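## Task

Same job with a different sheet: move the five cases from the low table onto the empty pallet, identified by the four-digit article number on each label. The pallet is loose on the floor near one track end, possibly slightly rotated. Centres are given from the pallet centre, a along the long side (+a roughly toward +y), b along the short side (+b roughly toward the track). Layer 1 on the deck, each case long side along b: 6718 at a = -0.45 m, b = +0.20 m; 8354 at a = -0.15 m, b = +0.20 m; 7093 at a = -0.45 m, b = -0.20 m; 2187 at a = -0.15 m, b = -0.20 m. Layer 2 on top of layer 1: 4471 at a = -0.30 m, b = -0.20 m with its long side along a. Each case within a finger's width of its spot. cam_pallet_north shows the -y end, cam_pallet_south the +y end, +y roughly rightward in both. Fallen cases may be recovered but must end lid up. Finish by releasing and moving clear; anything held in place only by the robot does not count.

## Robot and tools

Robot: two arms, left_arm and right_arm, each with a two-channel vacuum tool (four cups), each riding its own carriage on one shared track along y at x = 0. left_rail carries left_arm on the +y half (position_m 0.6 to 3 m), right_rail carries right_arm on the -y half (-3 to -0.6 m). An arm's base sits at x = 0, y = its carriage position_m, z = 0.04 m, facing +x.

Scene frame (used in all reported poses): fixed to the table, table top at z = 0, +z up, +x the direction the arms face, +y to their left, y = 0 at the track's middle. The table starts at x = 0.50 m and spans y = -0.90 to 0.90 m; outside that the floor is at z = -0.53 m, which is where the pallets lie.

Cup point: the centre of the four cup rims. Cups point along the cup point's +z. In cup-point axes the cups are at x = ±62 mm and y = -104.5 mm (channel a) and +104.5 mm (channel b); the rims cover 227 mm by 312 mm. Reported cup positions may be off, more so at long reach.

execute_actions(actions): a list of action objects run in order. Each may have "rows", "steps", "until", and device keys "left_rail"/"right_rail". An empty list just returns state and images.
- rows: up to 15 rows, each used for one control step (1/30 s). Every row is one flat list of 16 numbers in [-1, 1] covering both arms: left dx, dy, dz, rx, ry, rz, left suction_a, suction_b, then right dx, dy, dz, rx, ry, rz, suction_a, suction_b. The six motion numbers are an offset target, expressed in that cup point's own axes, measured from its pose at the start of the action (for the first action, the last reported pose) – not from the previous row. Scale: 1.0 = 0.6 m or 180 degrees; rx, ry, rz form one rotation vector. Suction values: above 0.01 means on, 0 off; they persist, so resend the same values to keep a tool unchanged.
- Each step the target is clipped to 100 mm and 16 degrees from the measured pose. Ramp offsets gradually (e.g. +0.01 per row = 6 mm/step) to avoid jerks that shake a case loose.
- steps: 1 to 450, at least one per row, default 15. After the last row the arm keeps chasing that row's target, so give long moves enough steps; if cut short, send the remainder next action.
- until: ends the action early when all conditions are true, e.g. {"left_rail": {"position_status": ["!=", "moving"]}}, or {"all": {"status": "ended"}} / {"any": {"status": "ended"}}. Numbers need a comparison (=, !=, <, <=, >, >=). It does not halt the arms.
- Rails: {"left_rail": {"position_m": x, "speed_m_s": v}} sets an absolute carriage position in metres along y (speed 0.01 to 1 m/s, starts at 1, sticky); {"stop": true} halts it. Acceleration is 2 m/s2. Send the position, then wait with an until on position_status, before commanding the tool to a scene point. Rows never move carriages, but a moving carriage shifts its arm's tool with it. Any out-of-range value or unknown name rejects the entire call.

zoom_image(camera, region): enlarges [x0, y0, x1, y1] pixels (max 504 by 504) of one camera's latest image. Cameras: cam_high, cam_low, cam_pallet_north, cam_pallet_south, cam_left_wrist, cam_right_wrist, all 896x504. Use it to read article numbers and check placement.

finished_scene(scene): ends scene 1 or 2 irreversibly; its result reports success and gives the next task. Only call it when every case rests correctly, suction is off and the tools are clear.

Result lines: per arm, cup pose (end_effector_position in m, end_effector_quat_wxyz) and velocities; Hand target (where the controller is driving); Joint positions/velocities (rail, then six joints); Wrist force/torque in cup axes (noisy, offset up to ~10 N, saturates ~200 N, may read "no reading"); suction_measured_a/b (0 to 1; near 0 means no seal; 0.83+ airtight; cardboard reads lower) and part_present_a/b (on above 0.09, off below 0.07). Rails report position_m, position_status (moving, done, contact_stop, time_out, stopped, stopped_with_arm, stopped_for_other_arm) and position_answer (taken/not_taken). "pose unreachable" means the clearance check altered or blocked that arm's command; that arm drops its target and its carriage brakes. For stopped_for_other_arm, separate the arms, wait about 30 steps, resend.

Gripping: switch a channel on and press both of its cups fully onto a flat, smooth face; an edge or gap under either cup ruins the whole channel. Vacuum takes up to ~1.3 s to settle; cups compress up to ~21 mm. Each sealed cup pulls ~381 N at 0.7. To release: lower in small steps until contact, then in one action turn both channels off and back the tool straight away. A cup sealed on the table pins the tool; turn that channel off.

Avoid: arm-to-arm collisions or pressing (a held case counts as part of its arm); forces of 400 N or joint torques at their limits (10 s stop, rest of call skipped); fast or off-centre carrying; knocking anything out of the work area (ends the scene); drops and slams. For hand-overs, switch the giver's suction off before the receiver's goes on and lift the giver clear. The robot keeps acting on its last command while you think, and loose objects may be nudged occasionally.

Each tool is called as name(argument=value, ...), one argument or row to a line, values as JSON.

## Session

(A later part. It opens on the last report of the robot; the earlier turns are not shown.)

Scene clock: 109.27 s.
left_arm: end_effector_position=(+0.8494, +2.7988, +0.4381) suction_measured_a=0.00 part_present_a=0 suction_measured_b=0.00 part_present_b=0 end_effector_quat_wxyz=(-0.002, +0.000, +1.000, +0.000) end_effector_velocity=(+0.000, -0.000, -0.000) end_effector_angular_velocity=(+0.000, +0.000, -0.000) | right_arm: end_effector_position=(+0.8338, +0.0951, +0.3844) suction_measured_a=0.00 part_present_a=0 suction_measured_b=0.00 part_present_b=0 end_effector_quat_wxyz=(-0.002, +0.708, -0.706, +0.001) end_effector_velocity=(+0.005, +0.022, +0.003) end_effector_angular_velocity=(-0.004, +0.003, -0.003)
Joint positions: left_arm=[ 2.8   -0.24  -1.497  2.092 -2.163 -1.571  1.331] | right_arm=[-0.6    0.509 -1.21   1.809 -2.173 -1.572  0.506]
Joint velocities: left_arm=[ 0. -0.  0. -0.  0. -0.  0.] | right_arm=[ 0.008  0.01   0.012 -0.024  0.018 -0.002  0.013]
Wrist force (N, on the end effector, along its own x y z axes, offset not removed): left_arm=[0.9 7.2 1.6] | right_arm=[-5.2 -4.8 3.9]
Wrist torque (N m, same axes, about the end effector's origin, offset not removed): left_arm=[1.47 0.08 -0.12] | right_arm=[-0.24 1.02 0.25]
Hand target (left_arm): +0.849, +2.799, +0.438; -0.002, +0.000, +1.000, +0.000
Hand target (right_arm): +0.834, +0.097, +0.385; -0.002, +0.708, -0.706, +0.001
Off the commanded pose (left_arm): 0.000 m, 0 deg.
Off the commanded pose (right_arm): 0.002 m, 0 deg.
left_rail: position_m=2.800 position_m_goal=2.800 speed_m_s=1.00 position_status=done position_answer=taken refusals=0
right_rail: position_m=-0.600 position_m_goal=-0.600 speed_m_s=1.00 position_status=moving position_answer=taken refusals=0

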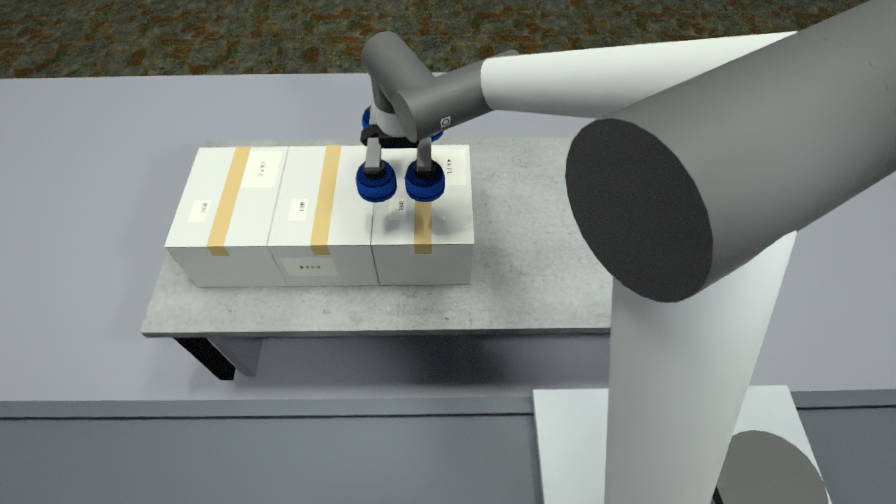

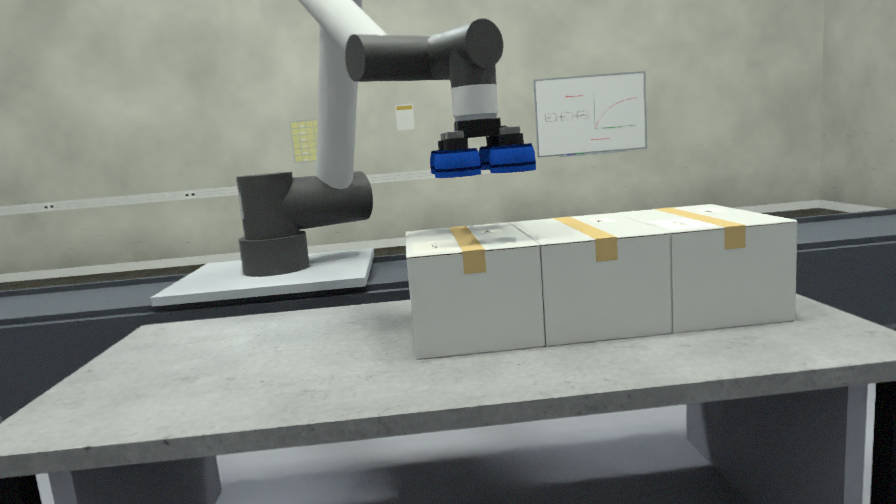

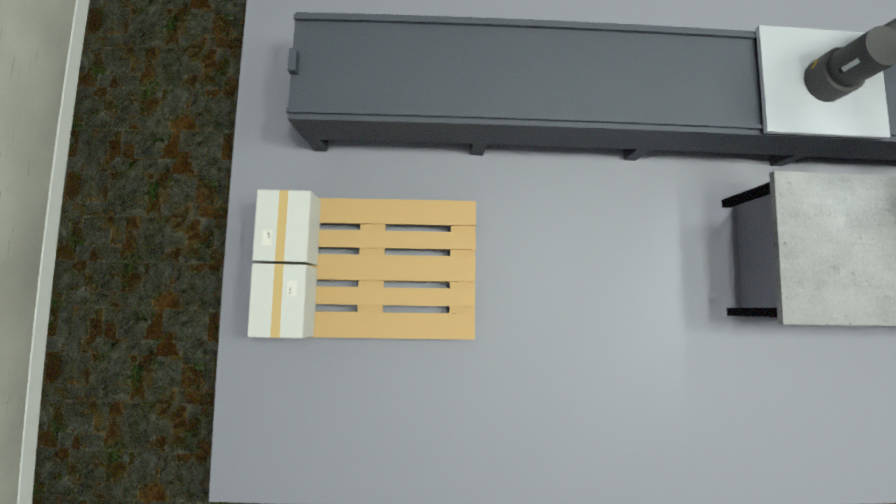

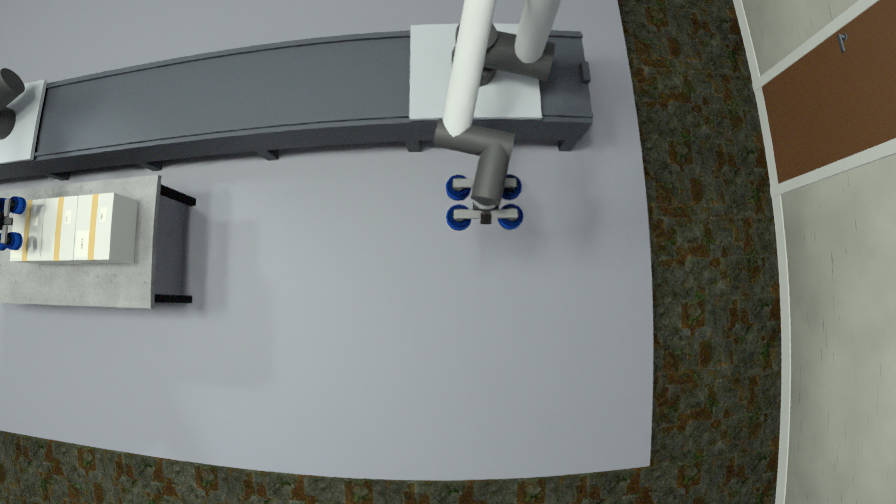

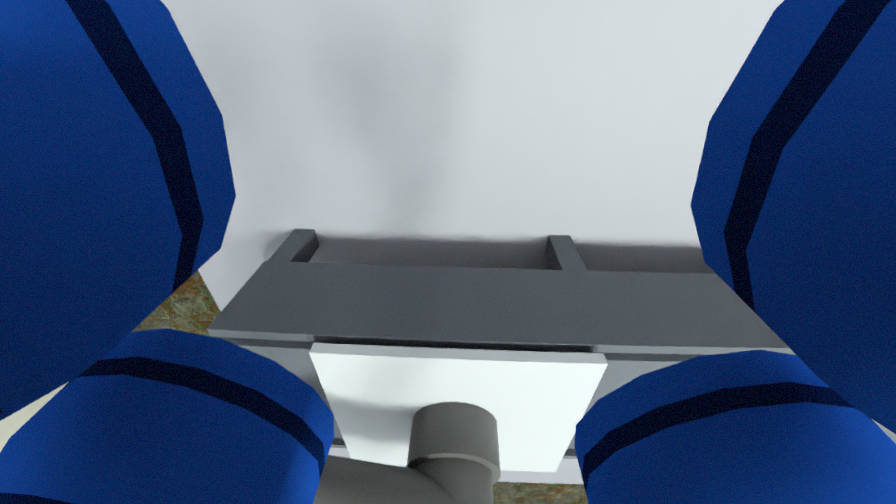

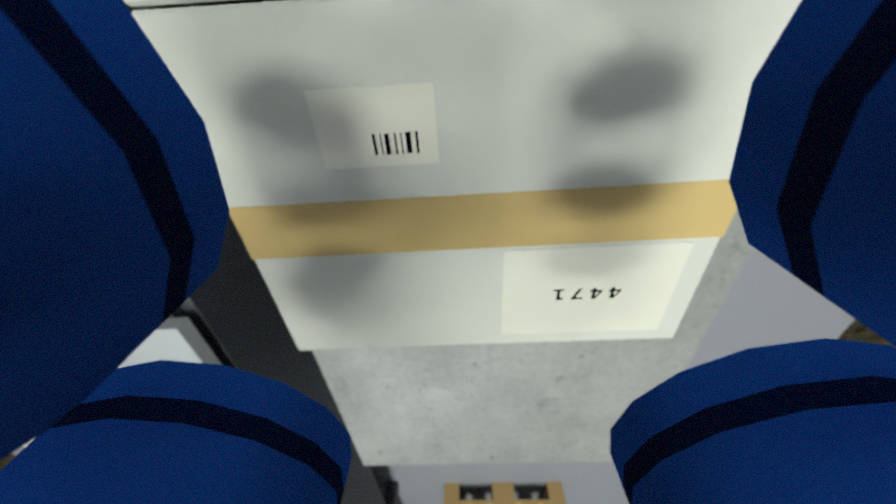

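execute_actions(
  actions=[
    {"rows":[[0,0,0,0,0,0,0,0,-0.87,-0.011,0.097,-0.0013,0.0004,0.0009,0,0]],"steps":44},
  ],
)

Scene clock: 114.53 s.
left_arm: end_effector_position=(+0.8494, +2.7988, +0.4381) suction_measured_a=0.00 part_present_a=0 suction_measured_b=0.00 part_present_b=0 end_effector_quat_wxyz=(-0.002, +0.000, +1.000, +0.000) end_effector_velocity=(-0.000, +0.000, +0.000) end_effector_angular_velocity=(-0.000, -0.000, +0.000) | right_arm: end_effector_position=(+0.8394, +0.6159, +0.3272) suction_measured_a=0.00 part_present_a=0 suction_measured_b=0.00 part_present_b=0 end_effector_quat_wxyz=(-0.000, +0.707, -0.707, +0.000) end_effector_velocity=(+0.003, +0.008, -0.000) end_effector_angular_velocity=(-0.002, +0.002, -0.000)
Joint positions: left_arm=[ 2.8   -0.24  -1.497  2.092 -2.163 -1.571  1.331] | right_arm=[-0.6    0.83  -0.764  1.124 -1.931 -1.571  0.83 ]
Joint velocities: left_arm=[ 0.  0. -0.  0. -0.  0. -0.] | right_arm=[ 0.     0.002  0.012 -0.023  0.014 -0.     0.003]
Wrist force (N, on the end effector, along its own x y z axes, offset not removed): left_arm=[-5.7 1.1 -1.4] | right_arm=[3.6 3.3 5.3]
Wrist torque (N m, same axes, about the end effector's origin, offset not removed): left_arm=[0.48 0.80 -0.06] | right_arm=[0.70 0.02 0.24]
Hand target (left_arm): +0.849, +2.799, +0.438; -0.002, +0.000, +1.000, +0.000
Hand target (right_arm): +0.840, +0.617, +0.327; +0.000, +0.707, -0.707, +0.000
Off the commanded pose (left_arm): 0.000 m, 0 deg.
Off the commanded pose (right_arm): 0.001 m, 0 deg.
left_rail: position_m=2.800 position_m_goal=2.800 speed_m_s=1.00 position_status=done position_answer=taken refusals=0
right_rail: position_m=-0.600 position_m_goal=-0.600 speed_m_s=1.00 position_status=done position_answer=taken refusals=0

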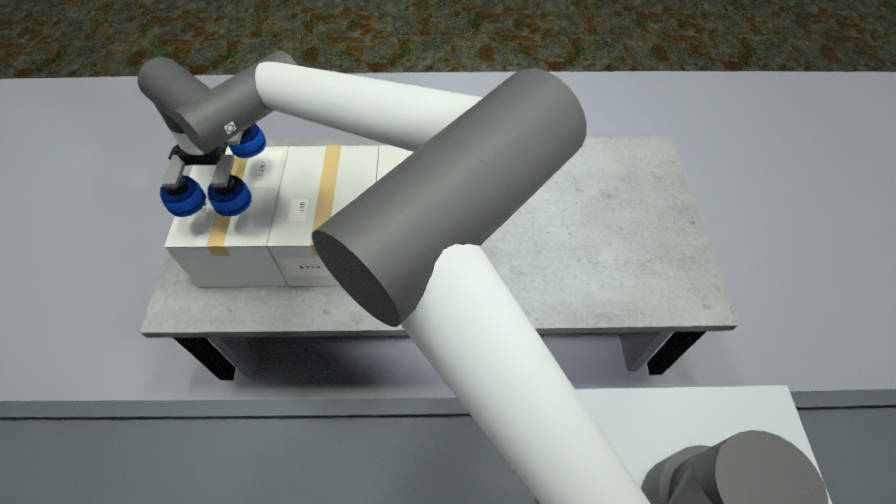

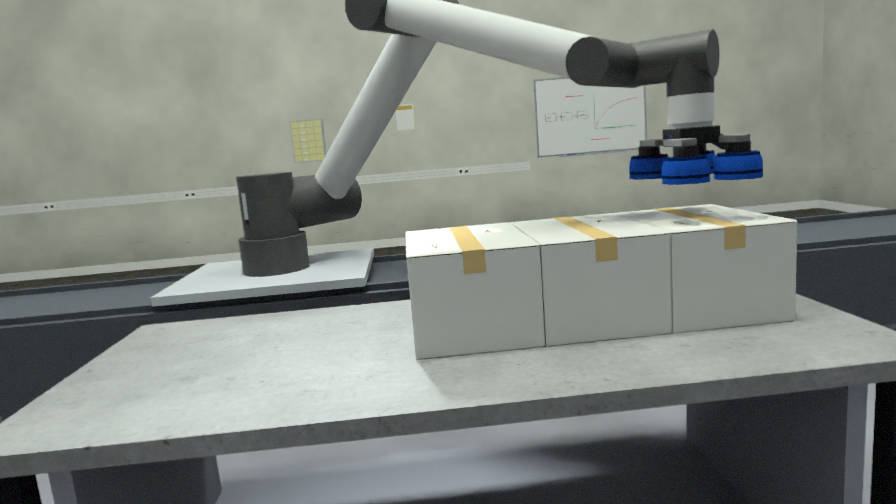

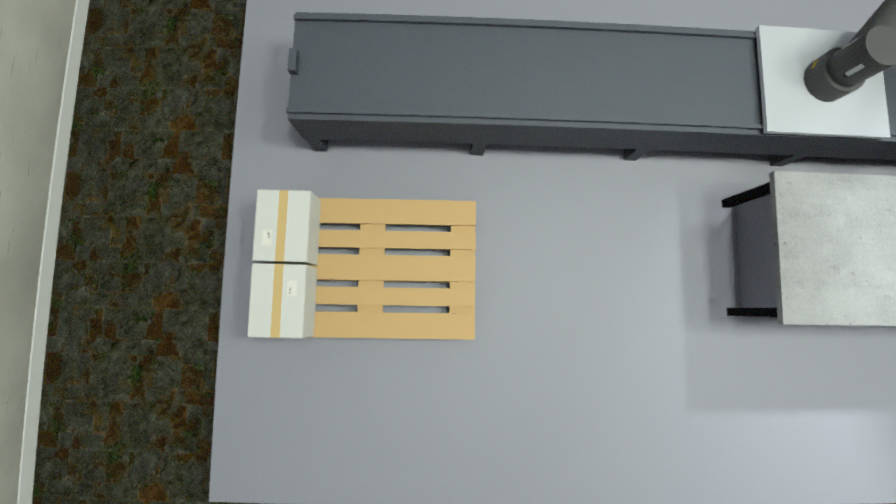

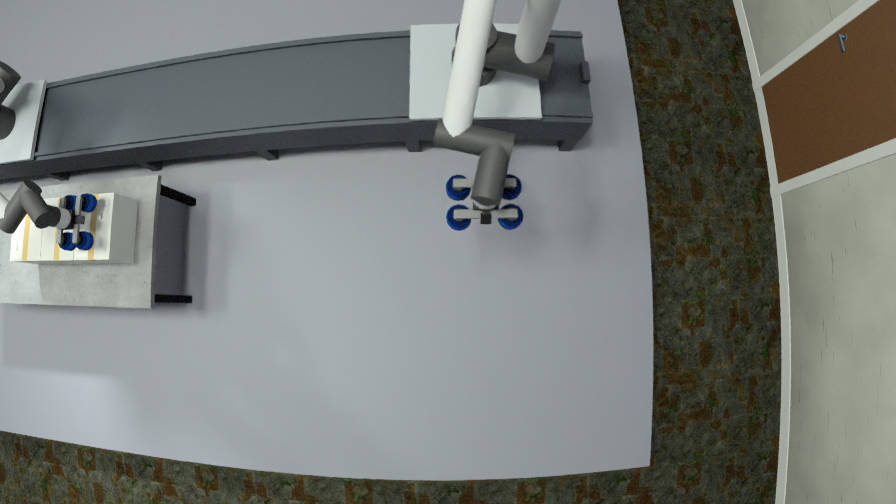

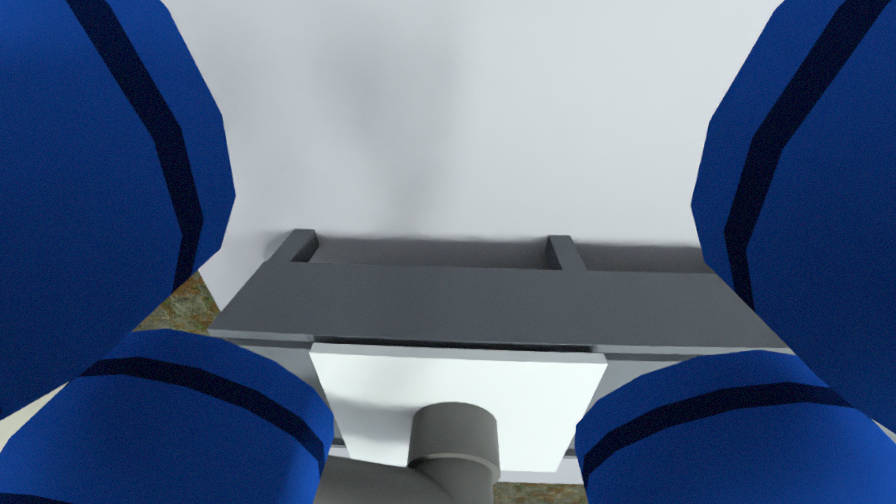

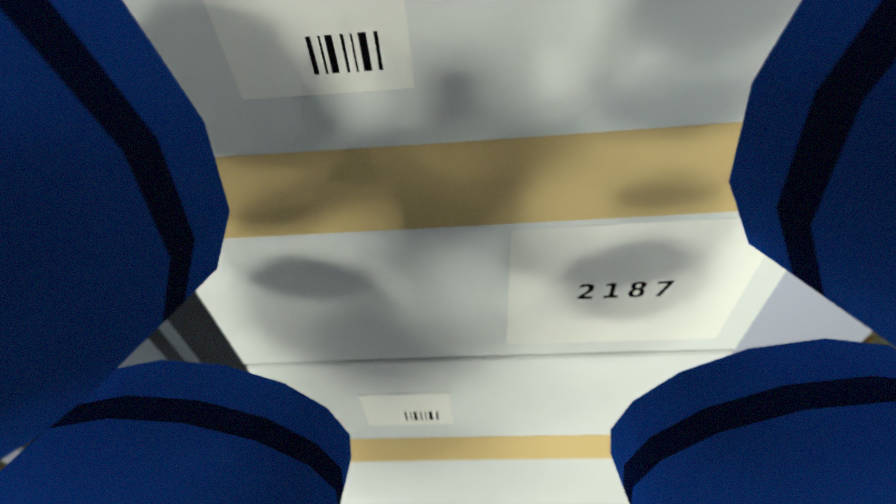

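execute_actions(
  actions=[
    {"rows":[[0,0,0,0,0,0,0,0,-0.008,-0.005,0.03,0,0,0,0,0],[0,0,0,0,0,0,0,0,-0.018,-0.015,0.07,0,0,0,0,0],[0,0,0,0,0,0,0,0,-0.018,-0.015,0.11,0,0,0,0,0],[0,0,0,0,0,0,0,0,-0.018,-0.015,0.146,0,0,0,0,0]],"steps":16},
    {"rows":[[0,0,0,0,0,0,0,0,0,0,0.028,0,0,0,1,1]],"steps":24},
    {"rows":[[0,0,0,0,0,0,0,0,-0.003,0,-0.01,0,0,0,1,1],[0,0,0,0,0,0,0,0,-0.006,0,-0.02,0,0,0,1,1],[0,0,0,0,0,0,0,0,-0.01,0,-0.035,0,0,0,1,1],[0,0,0,0,0,0,0,0,-0.015,0,-0.06,0,0,0,1,1],[0,0,0,0,0,0,0,0,-0.02,0,-0.1,0,0,0,1,1],[0,0,0,0,0,0,0,0,-0.025,0,-0.45,0,0,0,1,1]],"steps":32},
    {"right_rail":{"position_m":-3.0},"rows":[[0,0,0,0,0,0,0,0,0.03,0,0,0,0,0,1,1],[0,0,0,0,0,0,0,0,0.07,0,0,0,0,0,1,1],[0,0,0,0,0,0,0,0,1,-0.2,0,0,0,0,1,1]],"steps":38},
    {"rows":[[0,0,0,0,0,0,0,0,0.9,-0.3,0.65,0,0,0,1,1]],"steps":51},
  ],
)

Scene clock: 126.07 s.
left_arm: end_effector_position=(+0.8494, +2.7988, +0.4381) suction_measured_a=0.00 part_present_a=0 suction_measured_b=0.00 part_present_b=0 end_effector_quat_wxyz=(-0.002, +0.000, +1.000, +0.000) end_effector_velocity=(-0.000, +0.000, +0.000) end_effector_angular_velocity=(-0.000, -0.000, +0.000) | right_arm: end_effector_position=(+1.1410, -2.8741, +0.1044) suction_measured_a=1.00 part_present_a=1 suction_measured_b=1.00 part_present_b=1 end_effector_quat_wxyz=(+0.001, +0.707, -0.708, +0.000) end_effector_velocity=(+0.002, +0.004, -0.005) end_effector_angular_velocity=(+0.013, +0.001, +0.005)
Joint positions: left_arm=[ 2.8   -0.24  -1.497  2.092 -2.163 -1.571  1.331] | right_arm=[-3.    -0.066 -0.924  1.826 -2.47  -1.573 -0.064]
Joint velocities: left_arm=[ 0.  0. -0.  0. -0. -0.  0.] | right_arm=[ 0.     0.     0.006 -0.003 -0.001  0.013 -0.005]
Wrist force (N, on the end effector, along its own x y z axes, offset not removed): left_arm=[2.7 -3.8 3.8] | right_arm=[-1.0 -6.2 -27.5]
Wrist torque (N m, same axes, about the end effector's origin, offset not removed): left_arm=[-0.04 -0.32 -0.24] | right_arm=[2.68 -1.30 0.26]
Hand target (left_arm): +0.849, +2.799, +0.438; -0.002, +0.000, +1.000, +0.000
Hand target (right_arm): +1.141, -2.875, +0.104; +0.001, +0.707, -0.708, +0.000
Off the commanded pose (left_arm): 0.000 m, 0 deg.
Off the commanded pose (right_arm): 0.001 m, 0 deg.
left_rail: position_m=2.800 position_m_goal=2.800 speed_m_s=1.00 position_status=done position_answer=taken refusals=0
right_rail: position_m=-3.000 position_m_goal=-3.000 speed_m_s=1.00 position_status=done position_answer=taken refusals=0

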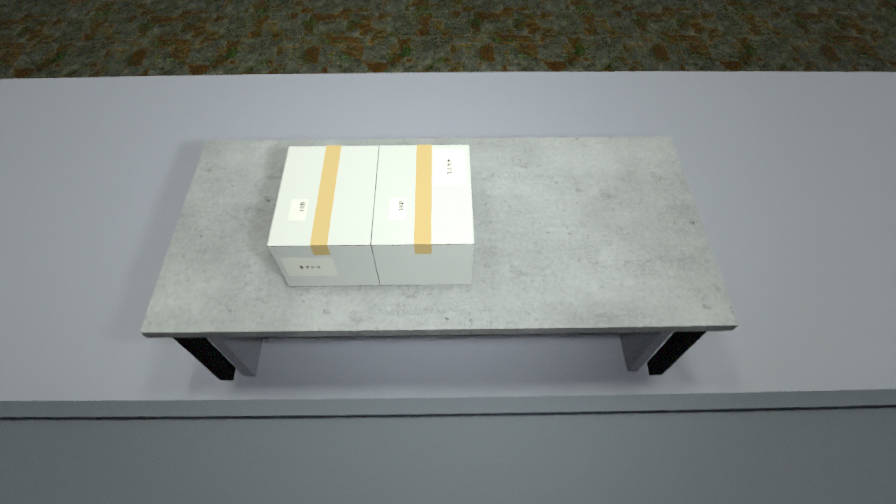

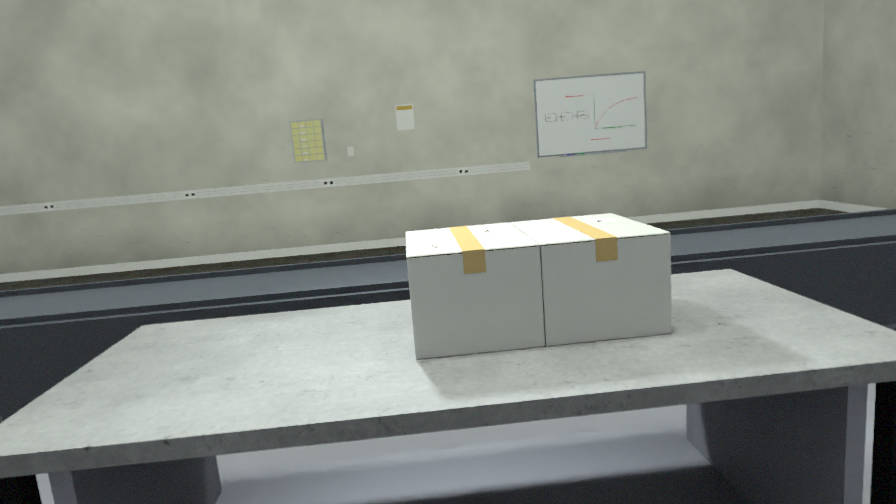

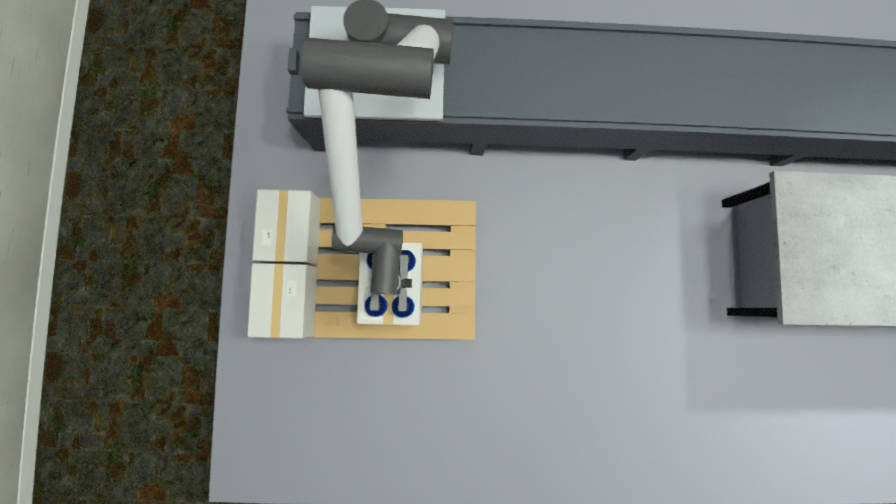

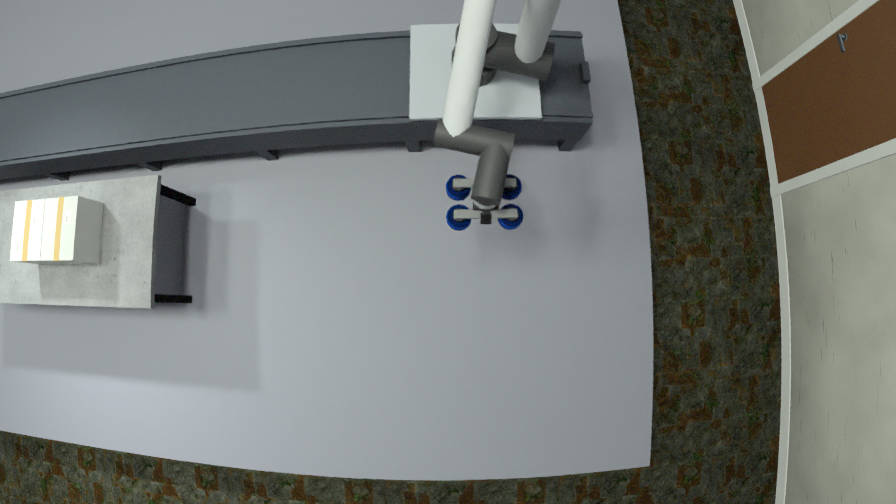

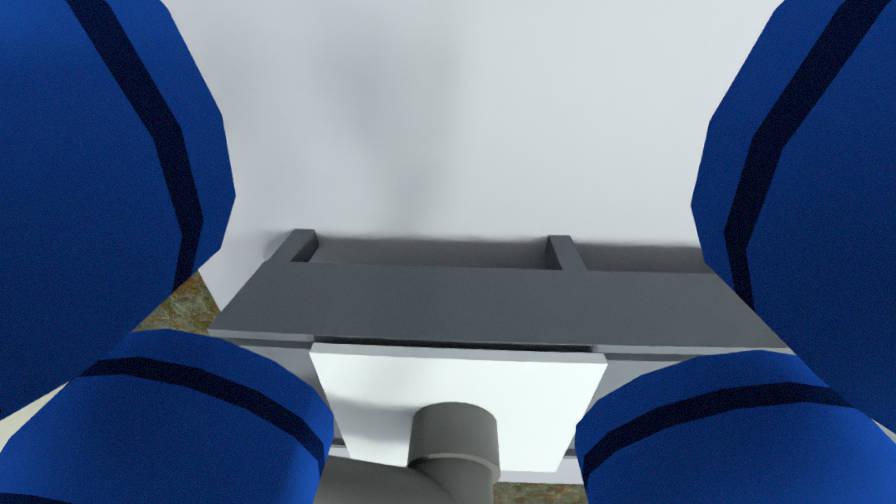

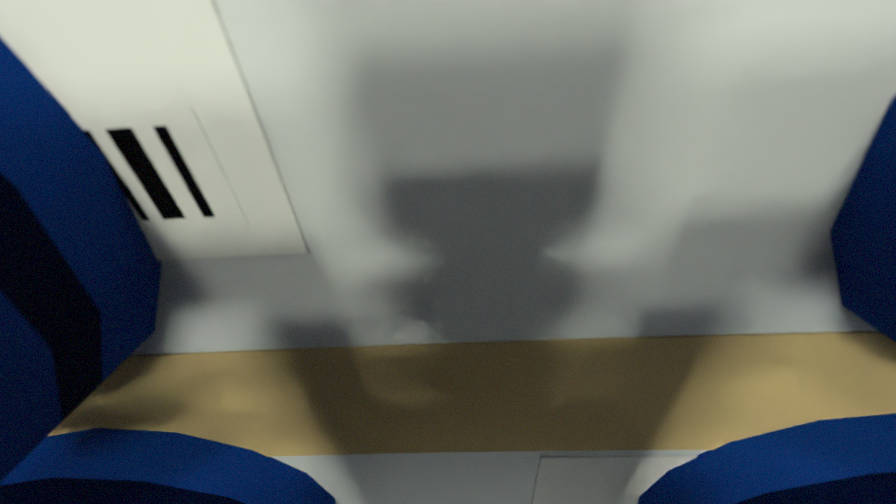

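Next target: (1.233, -3.186, -0.170).

execute_actions(
  actions=[
    {"rows":[[0,0,0,0,0,0,0,0,0.03,-0.01,0.03,0,0,0,1,1],[0,0,0,0,0,0,0,0,0.07,-0.02,0.07,0,0,0,1,1],[0,0,0,0,0,0,0,0,0.519,-0.154,0.456,0.0004,-0.0004,-0.0005,1,1]],"steps":40},
  ],
)

zoom_image(
  camera="cam_pallet_north",
  region=[290,245,390,345],
)

Scene clock: 130.97 s.
left_arm: end_effector_position=(+0.8494, +2.7988, +0.4381) suction_measured_a=0.00 part_present_a=0 suction_measured_b=0.00 part_present_b=0 end_effector_quat_wxyz=(-0.002, +0.000, +1.000, +0.000) end_effector_velocity=(+0.000, -0.000, -0.000) end_effector_angular_velocity=(-0.000, +0.000, +0.000) | right_arm: end_effector_position=(+1.2317, -3.1858, -0.1686) suction_measured_a=1.00 part_present_a=1 suction_measured_b=1.00 part_present_b=1 end_effector_quat_wxyz=(+0.000, +0.707, -0.707, -0.000) end_effector_velocity=(+0.002, -0.003, -0.003) end_effector_angular_velocity=(+0.000, +0.000, +0.000)
Joint positions: left_arm=[ 2.8   -0.24  -1.497  2.092 -2.163 -1.571  1.331] | right_arm=[-3.    -0.312 -0.591  1.654 -2.633 -1.572 -0.312]
Joint velocities: left_arm=[ 0.  0.  0. -0.  0. -0. -0.] | right_arm=[ 0.    -0.002  0.004 -0.005  0.001  0.    -0.002]
Wrist force (N, on the end effector, along its own x y z axes, offset not removed): left_arm=[-4.4 9.1 8.8] | right_arm=[6.3 -6.0 -26.2]
Wrist torque (N m, same axes, about the end effector's origin, offset not removed): left_arm=[1.40 0.58 -0.08] | right_arm=[2.50 -1.91 0.17]
Hand target (left_arm): +0.849, +2.799, +0.438; -0.002, +0.000, +1.000, +0.000
Hand target (right_arm): +1.232, -3.186, -0.169; +0.000, +0.707, -0.707, -0.000
Off the commanded pose (left_arm): 0.000 m, 0 deg.
Off the commanded pose (right_arm): 0.001 m, 0 deg.
left_rail: position_m=2.800 position_m_goal=2.800 speed_m_s=1.00 position_status=done position_answer=taken refusals=0
right_rail: position_m=-3.000 position_m_goal=-3.000 speed_m_s=1.00 position_status=done position_answer=taken refusals=0

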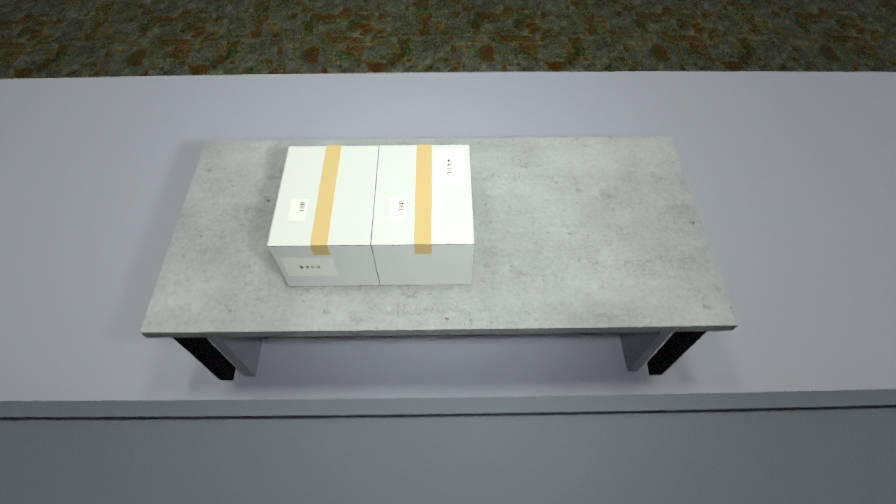

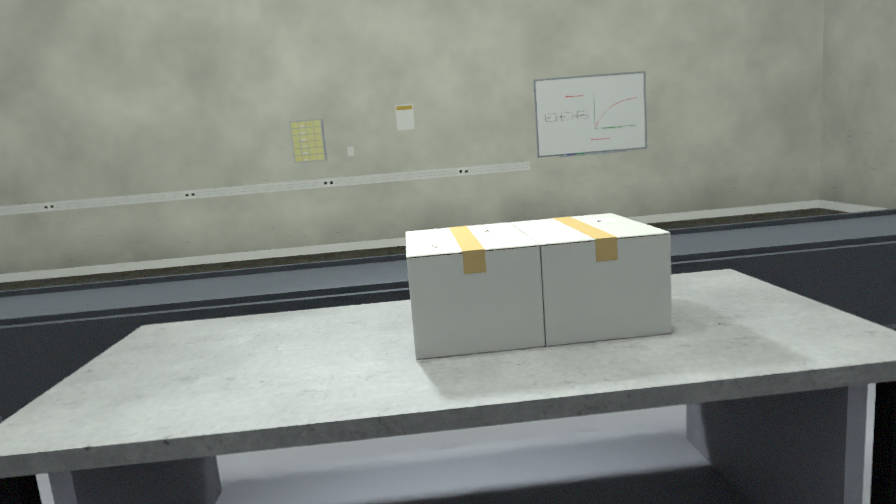

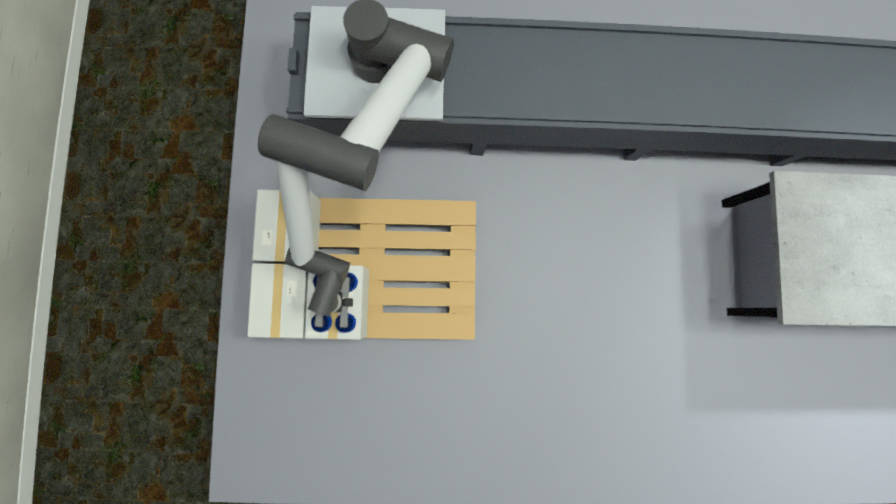

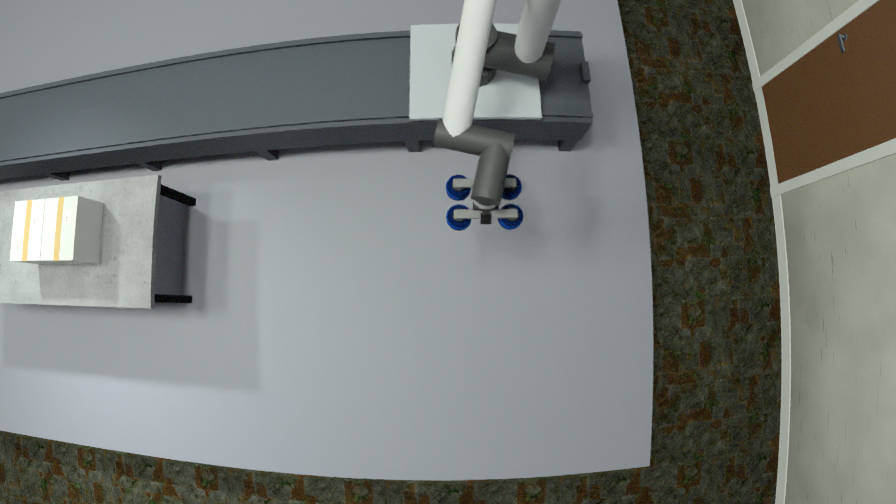

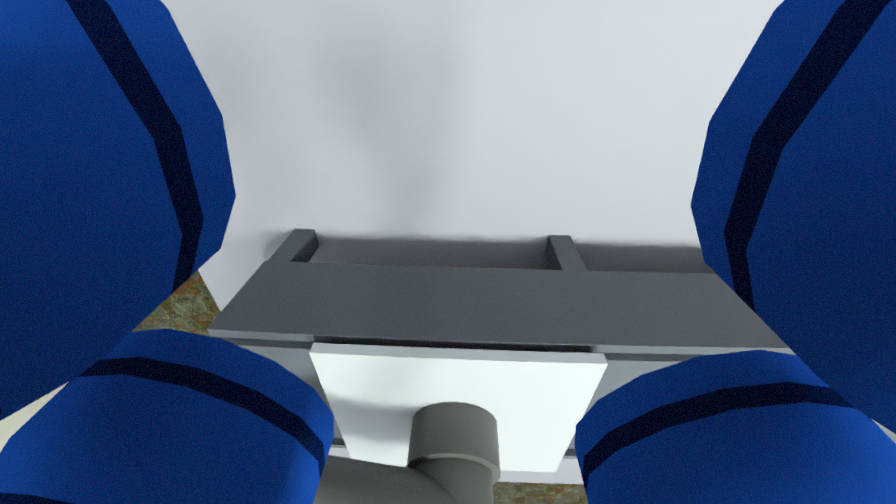

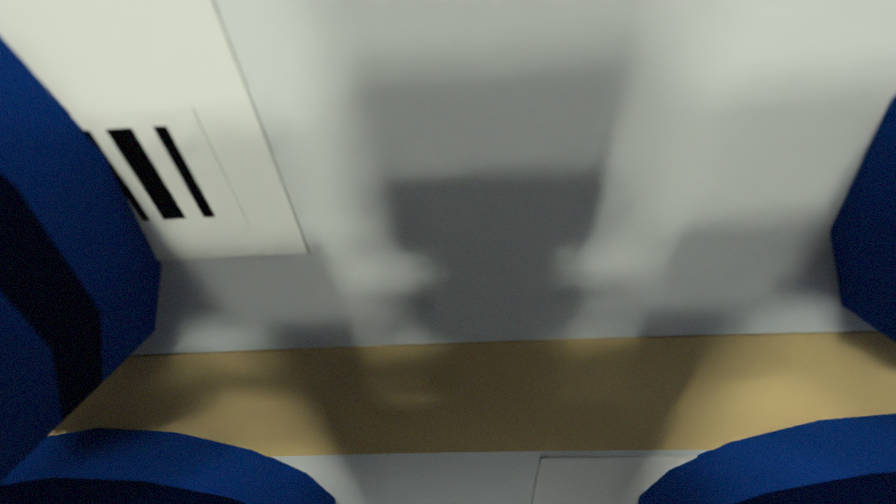

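Region (290, 245, 390, 345) of cam_pallet_north's 896x504 image, scaled by 5.040, with more detail than that image has.

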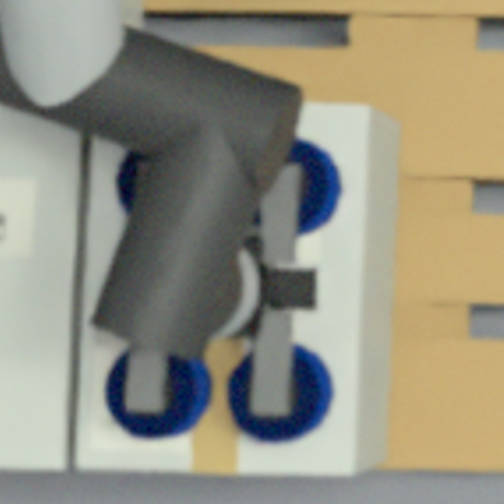

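execute_actions(
  actions=[
    {"rows":[[0,0,0,0,0,0,0,0,-0.001,0,0.012,0,0,0,1,1]],"steps":12},
    {"rows":[[0,0,0,0,0,0,0,0,0,0,-0.004,0,0,0,0,0],[0,0,0,0,0,0,0,0,0,0,-0.011,0,0,0,0,0],[0,0,0,0,0,0,0,0,0,0,-0.02,0,0,0,0,0],[0,0,0,0,0,0,0,0,0,0,-0.03,0,0,0,0,0],[0,0,0,0,0,0,0,0,0,0,-0.04,0,0,0,0,0],[0,0,0,0,0,0,0,0,0,0,-0.05,0,0,0,0,0],[0,0,0,0,0,0,0,0,0,0,-0.065,0,0,0,0,0],[0,0,0,0,0,0,0,0,0,0,-0.085,0,0,0,0,0]],"steps":16},
    {"right_rail":{"position_m":-0.6},"rows":[[0,0,0,0,0,0,0,0,-1,0.652,-0.757,0,0,0,0,0]],"steps":63},
    {"rows":[[0,0,0,0,0,0,0,0,-0.394,0,0,0,0,0,0,0]],"steps":27},
  ],
)

Scene clock: 141.77 s.
left_arm: end_effector_position=(+0.8494, +2.7988, +0.4381) suction_measured_a=0.00 part_present_a=0 suction_measured_b=0.00 part_present_b=0 end_effector_quat_wxyz=(-0.002, +0.000, +1.000, +0.000) end_effector_velocity=(-0.000, +0.000, +0.000) end_effector_angular_velocity=(-0.000, -0.000, +0.000) | right_arm: end_effector_position=(+0.8422, +0.0509, +0.3260) suction_measured_a=0.00 part_present_a=0 suction_measured_b=0.00 part_present_b=0 end_effector_quat_wxyz=(+0.000, +0.707, -0.707, +0.000) end_effector_velocity=(+0.002, +0.006, -0.000) end_effector_angular_velocity=(-0.001, +0.000, -0.001)
Joint positions: left_arm=[ 2.8   -0.24  -1.497  2.092 -2.163 -1.571  1.331] | right_arm=[-0.6    0.468 -1.188  1.874 -2.256 -1.571  0.468]
Joint velocities: left_arm=[ 0.  0. -0.  0. -0.  0. -0.] | right_arm=[ 0.     0.004  0.005 -0.008  0.004 -0.     0.006]
Wrist force (N, on the end effector, along its own x y z axes, offset not removed): left_arm=[0.7 0.5 5.7] | right_arm=[7.2 5.1 -2.3]
Wrist torque (N m, same axes, about the end effector's origin, offset not removed): left_arm=[0.33 0.30 -0.28] | right_arm=[1.04 -0.57 0.25]
Hand target (left_arm): +0.849, +2.799, +0.438; -0.002, +0.000, +1.000, +0.000
Hand target (right_arm): +0.842, +0.052, +0.326; +0.000, +0.707, -0.707, +0.000
Off the commanded pose (left_arm): 0.000 m, 0 deg.
Off the commanded pose (right_arm): 0.001 m, 0 deg.
left_rail: position_m=2.800 position_m_goal=2.800 speed_m_s=1.00 position_status=done position_answer=taken refusals=0
right_rail: position_m=-0.600 position_m_goal=-0.600 speed_m_s=1.00 position_status=done position_answer=taken refusals=0

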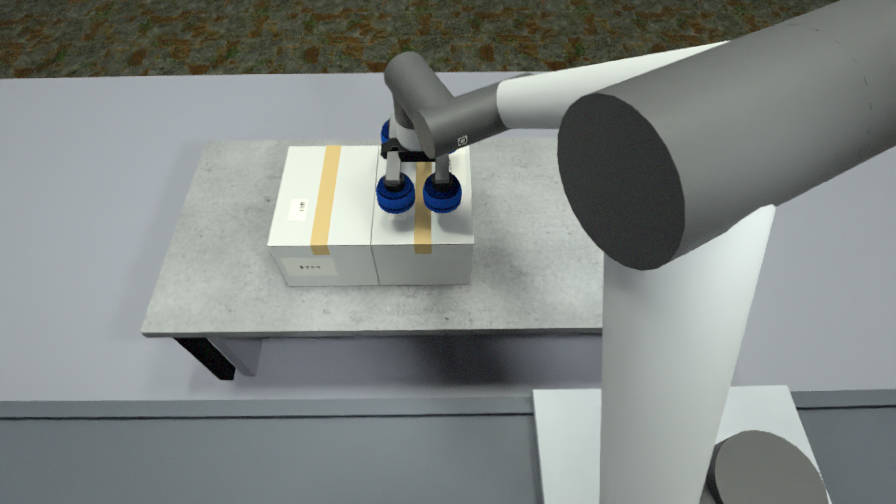

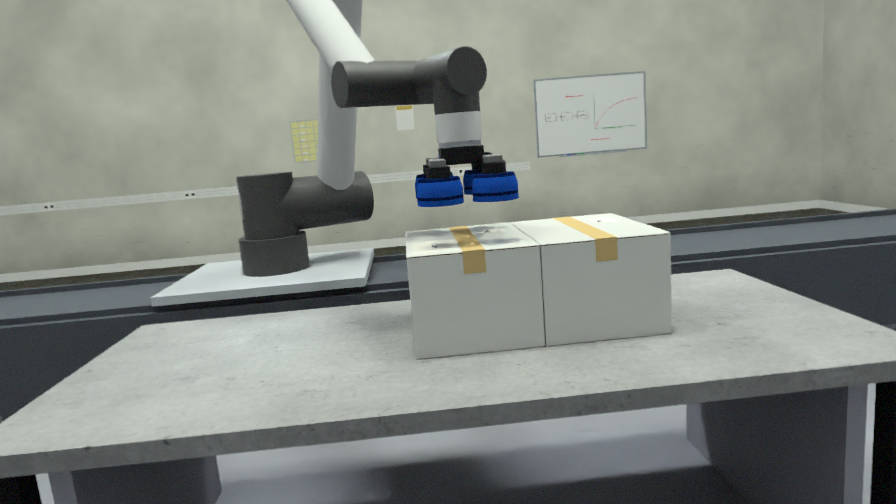

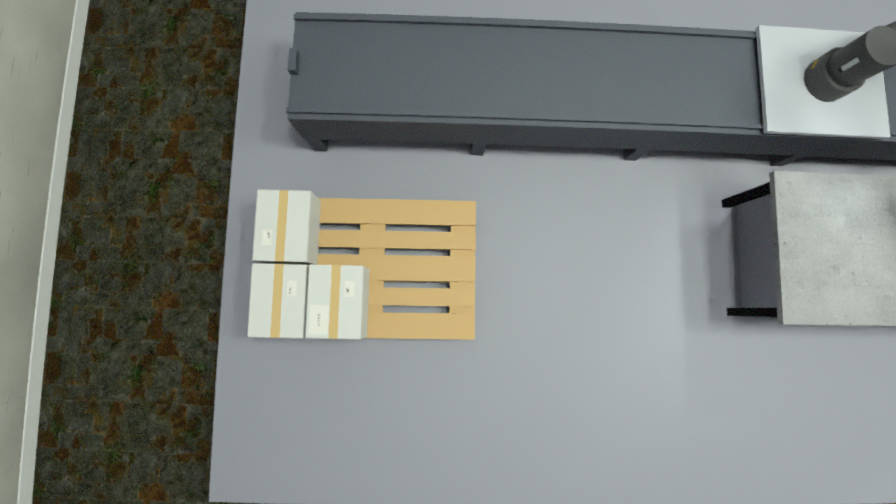

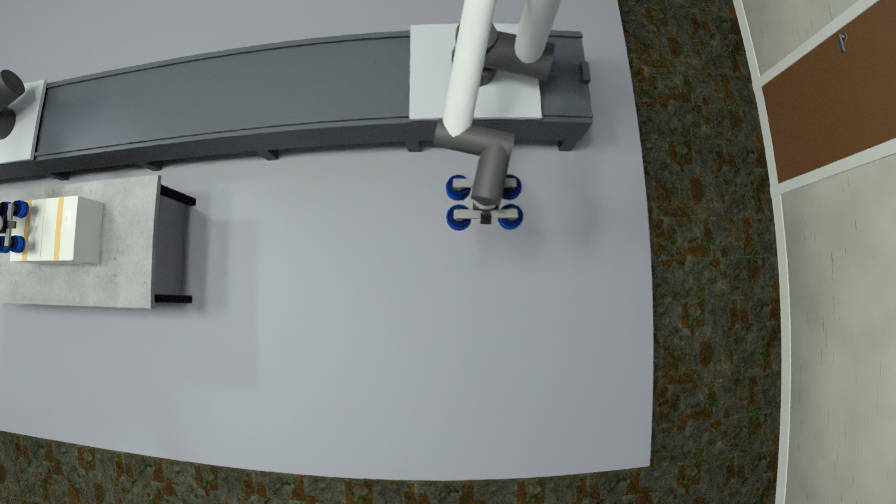

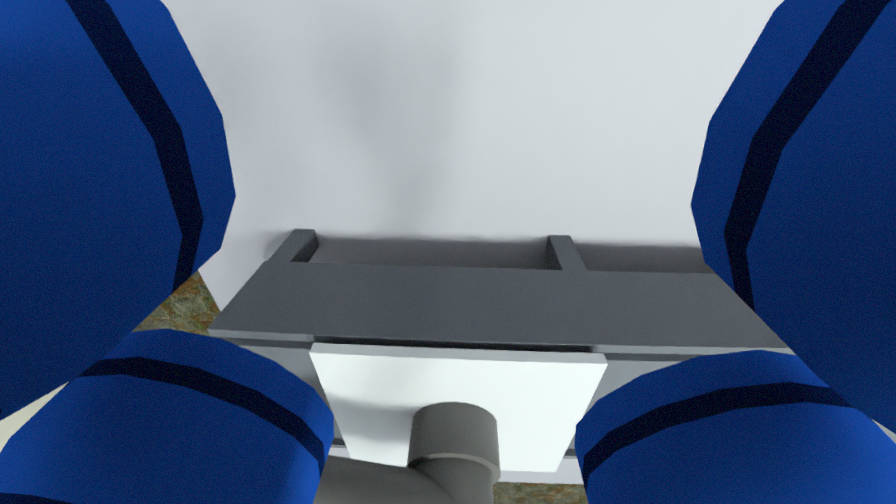

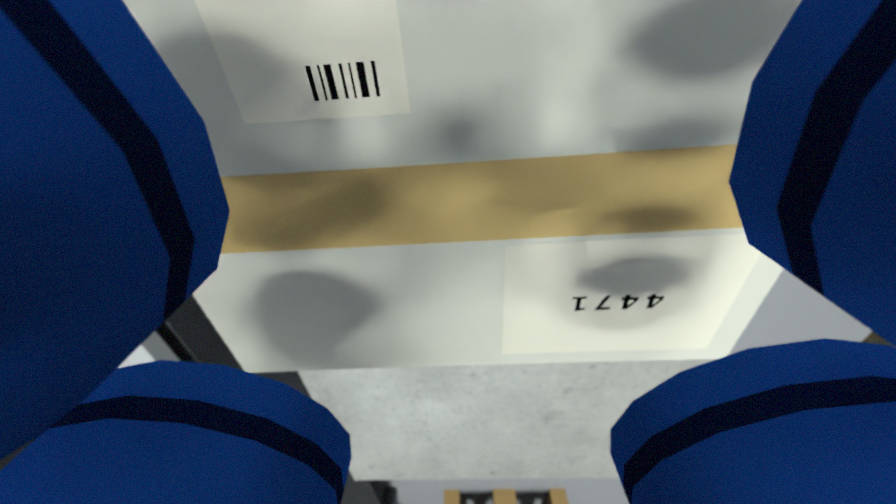

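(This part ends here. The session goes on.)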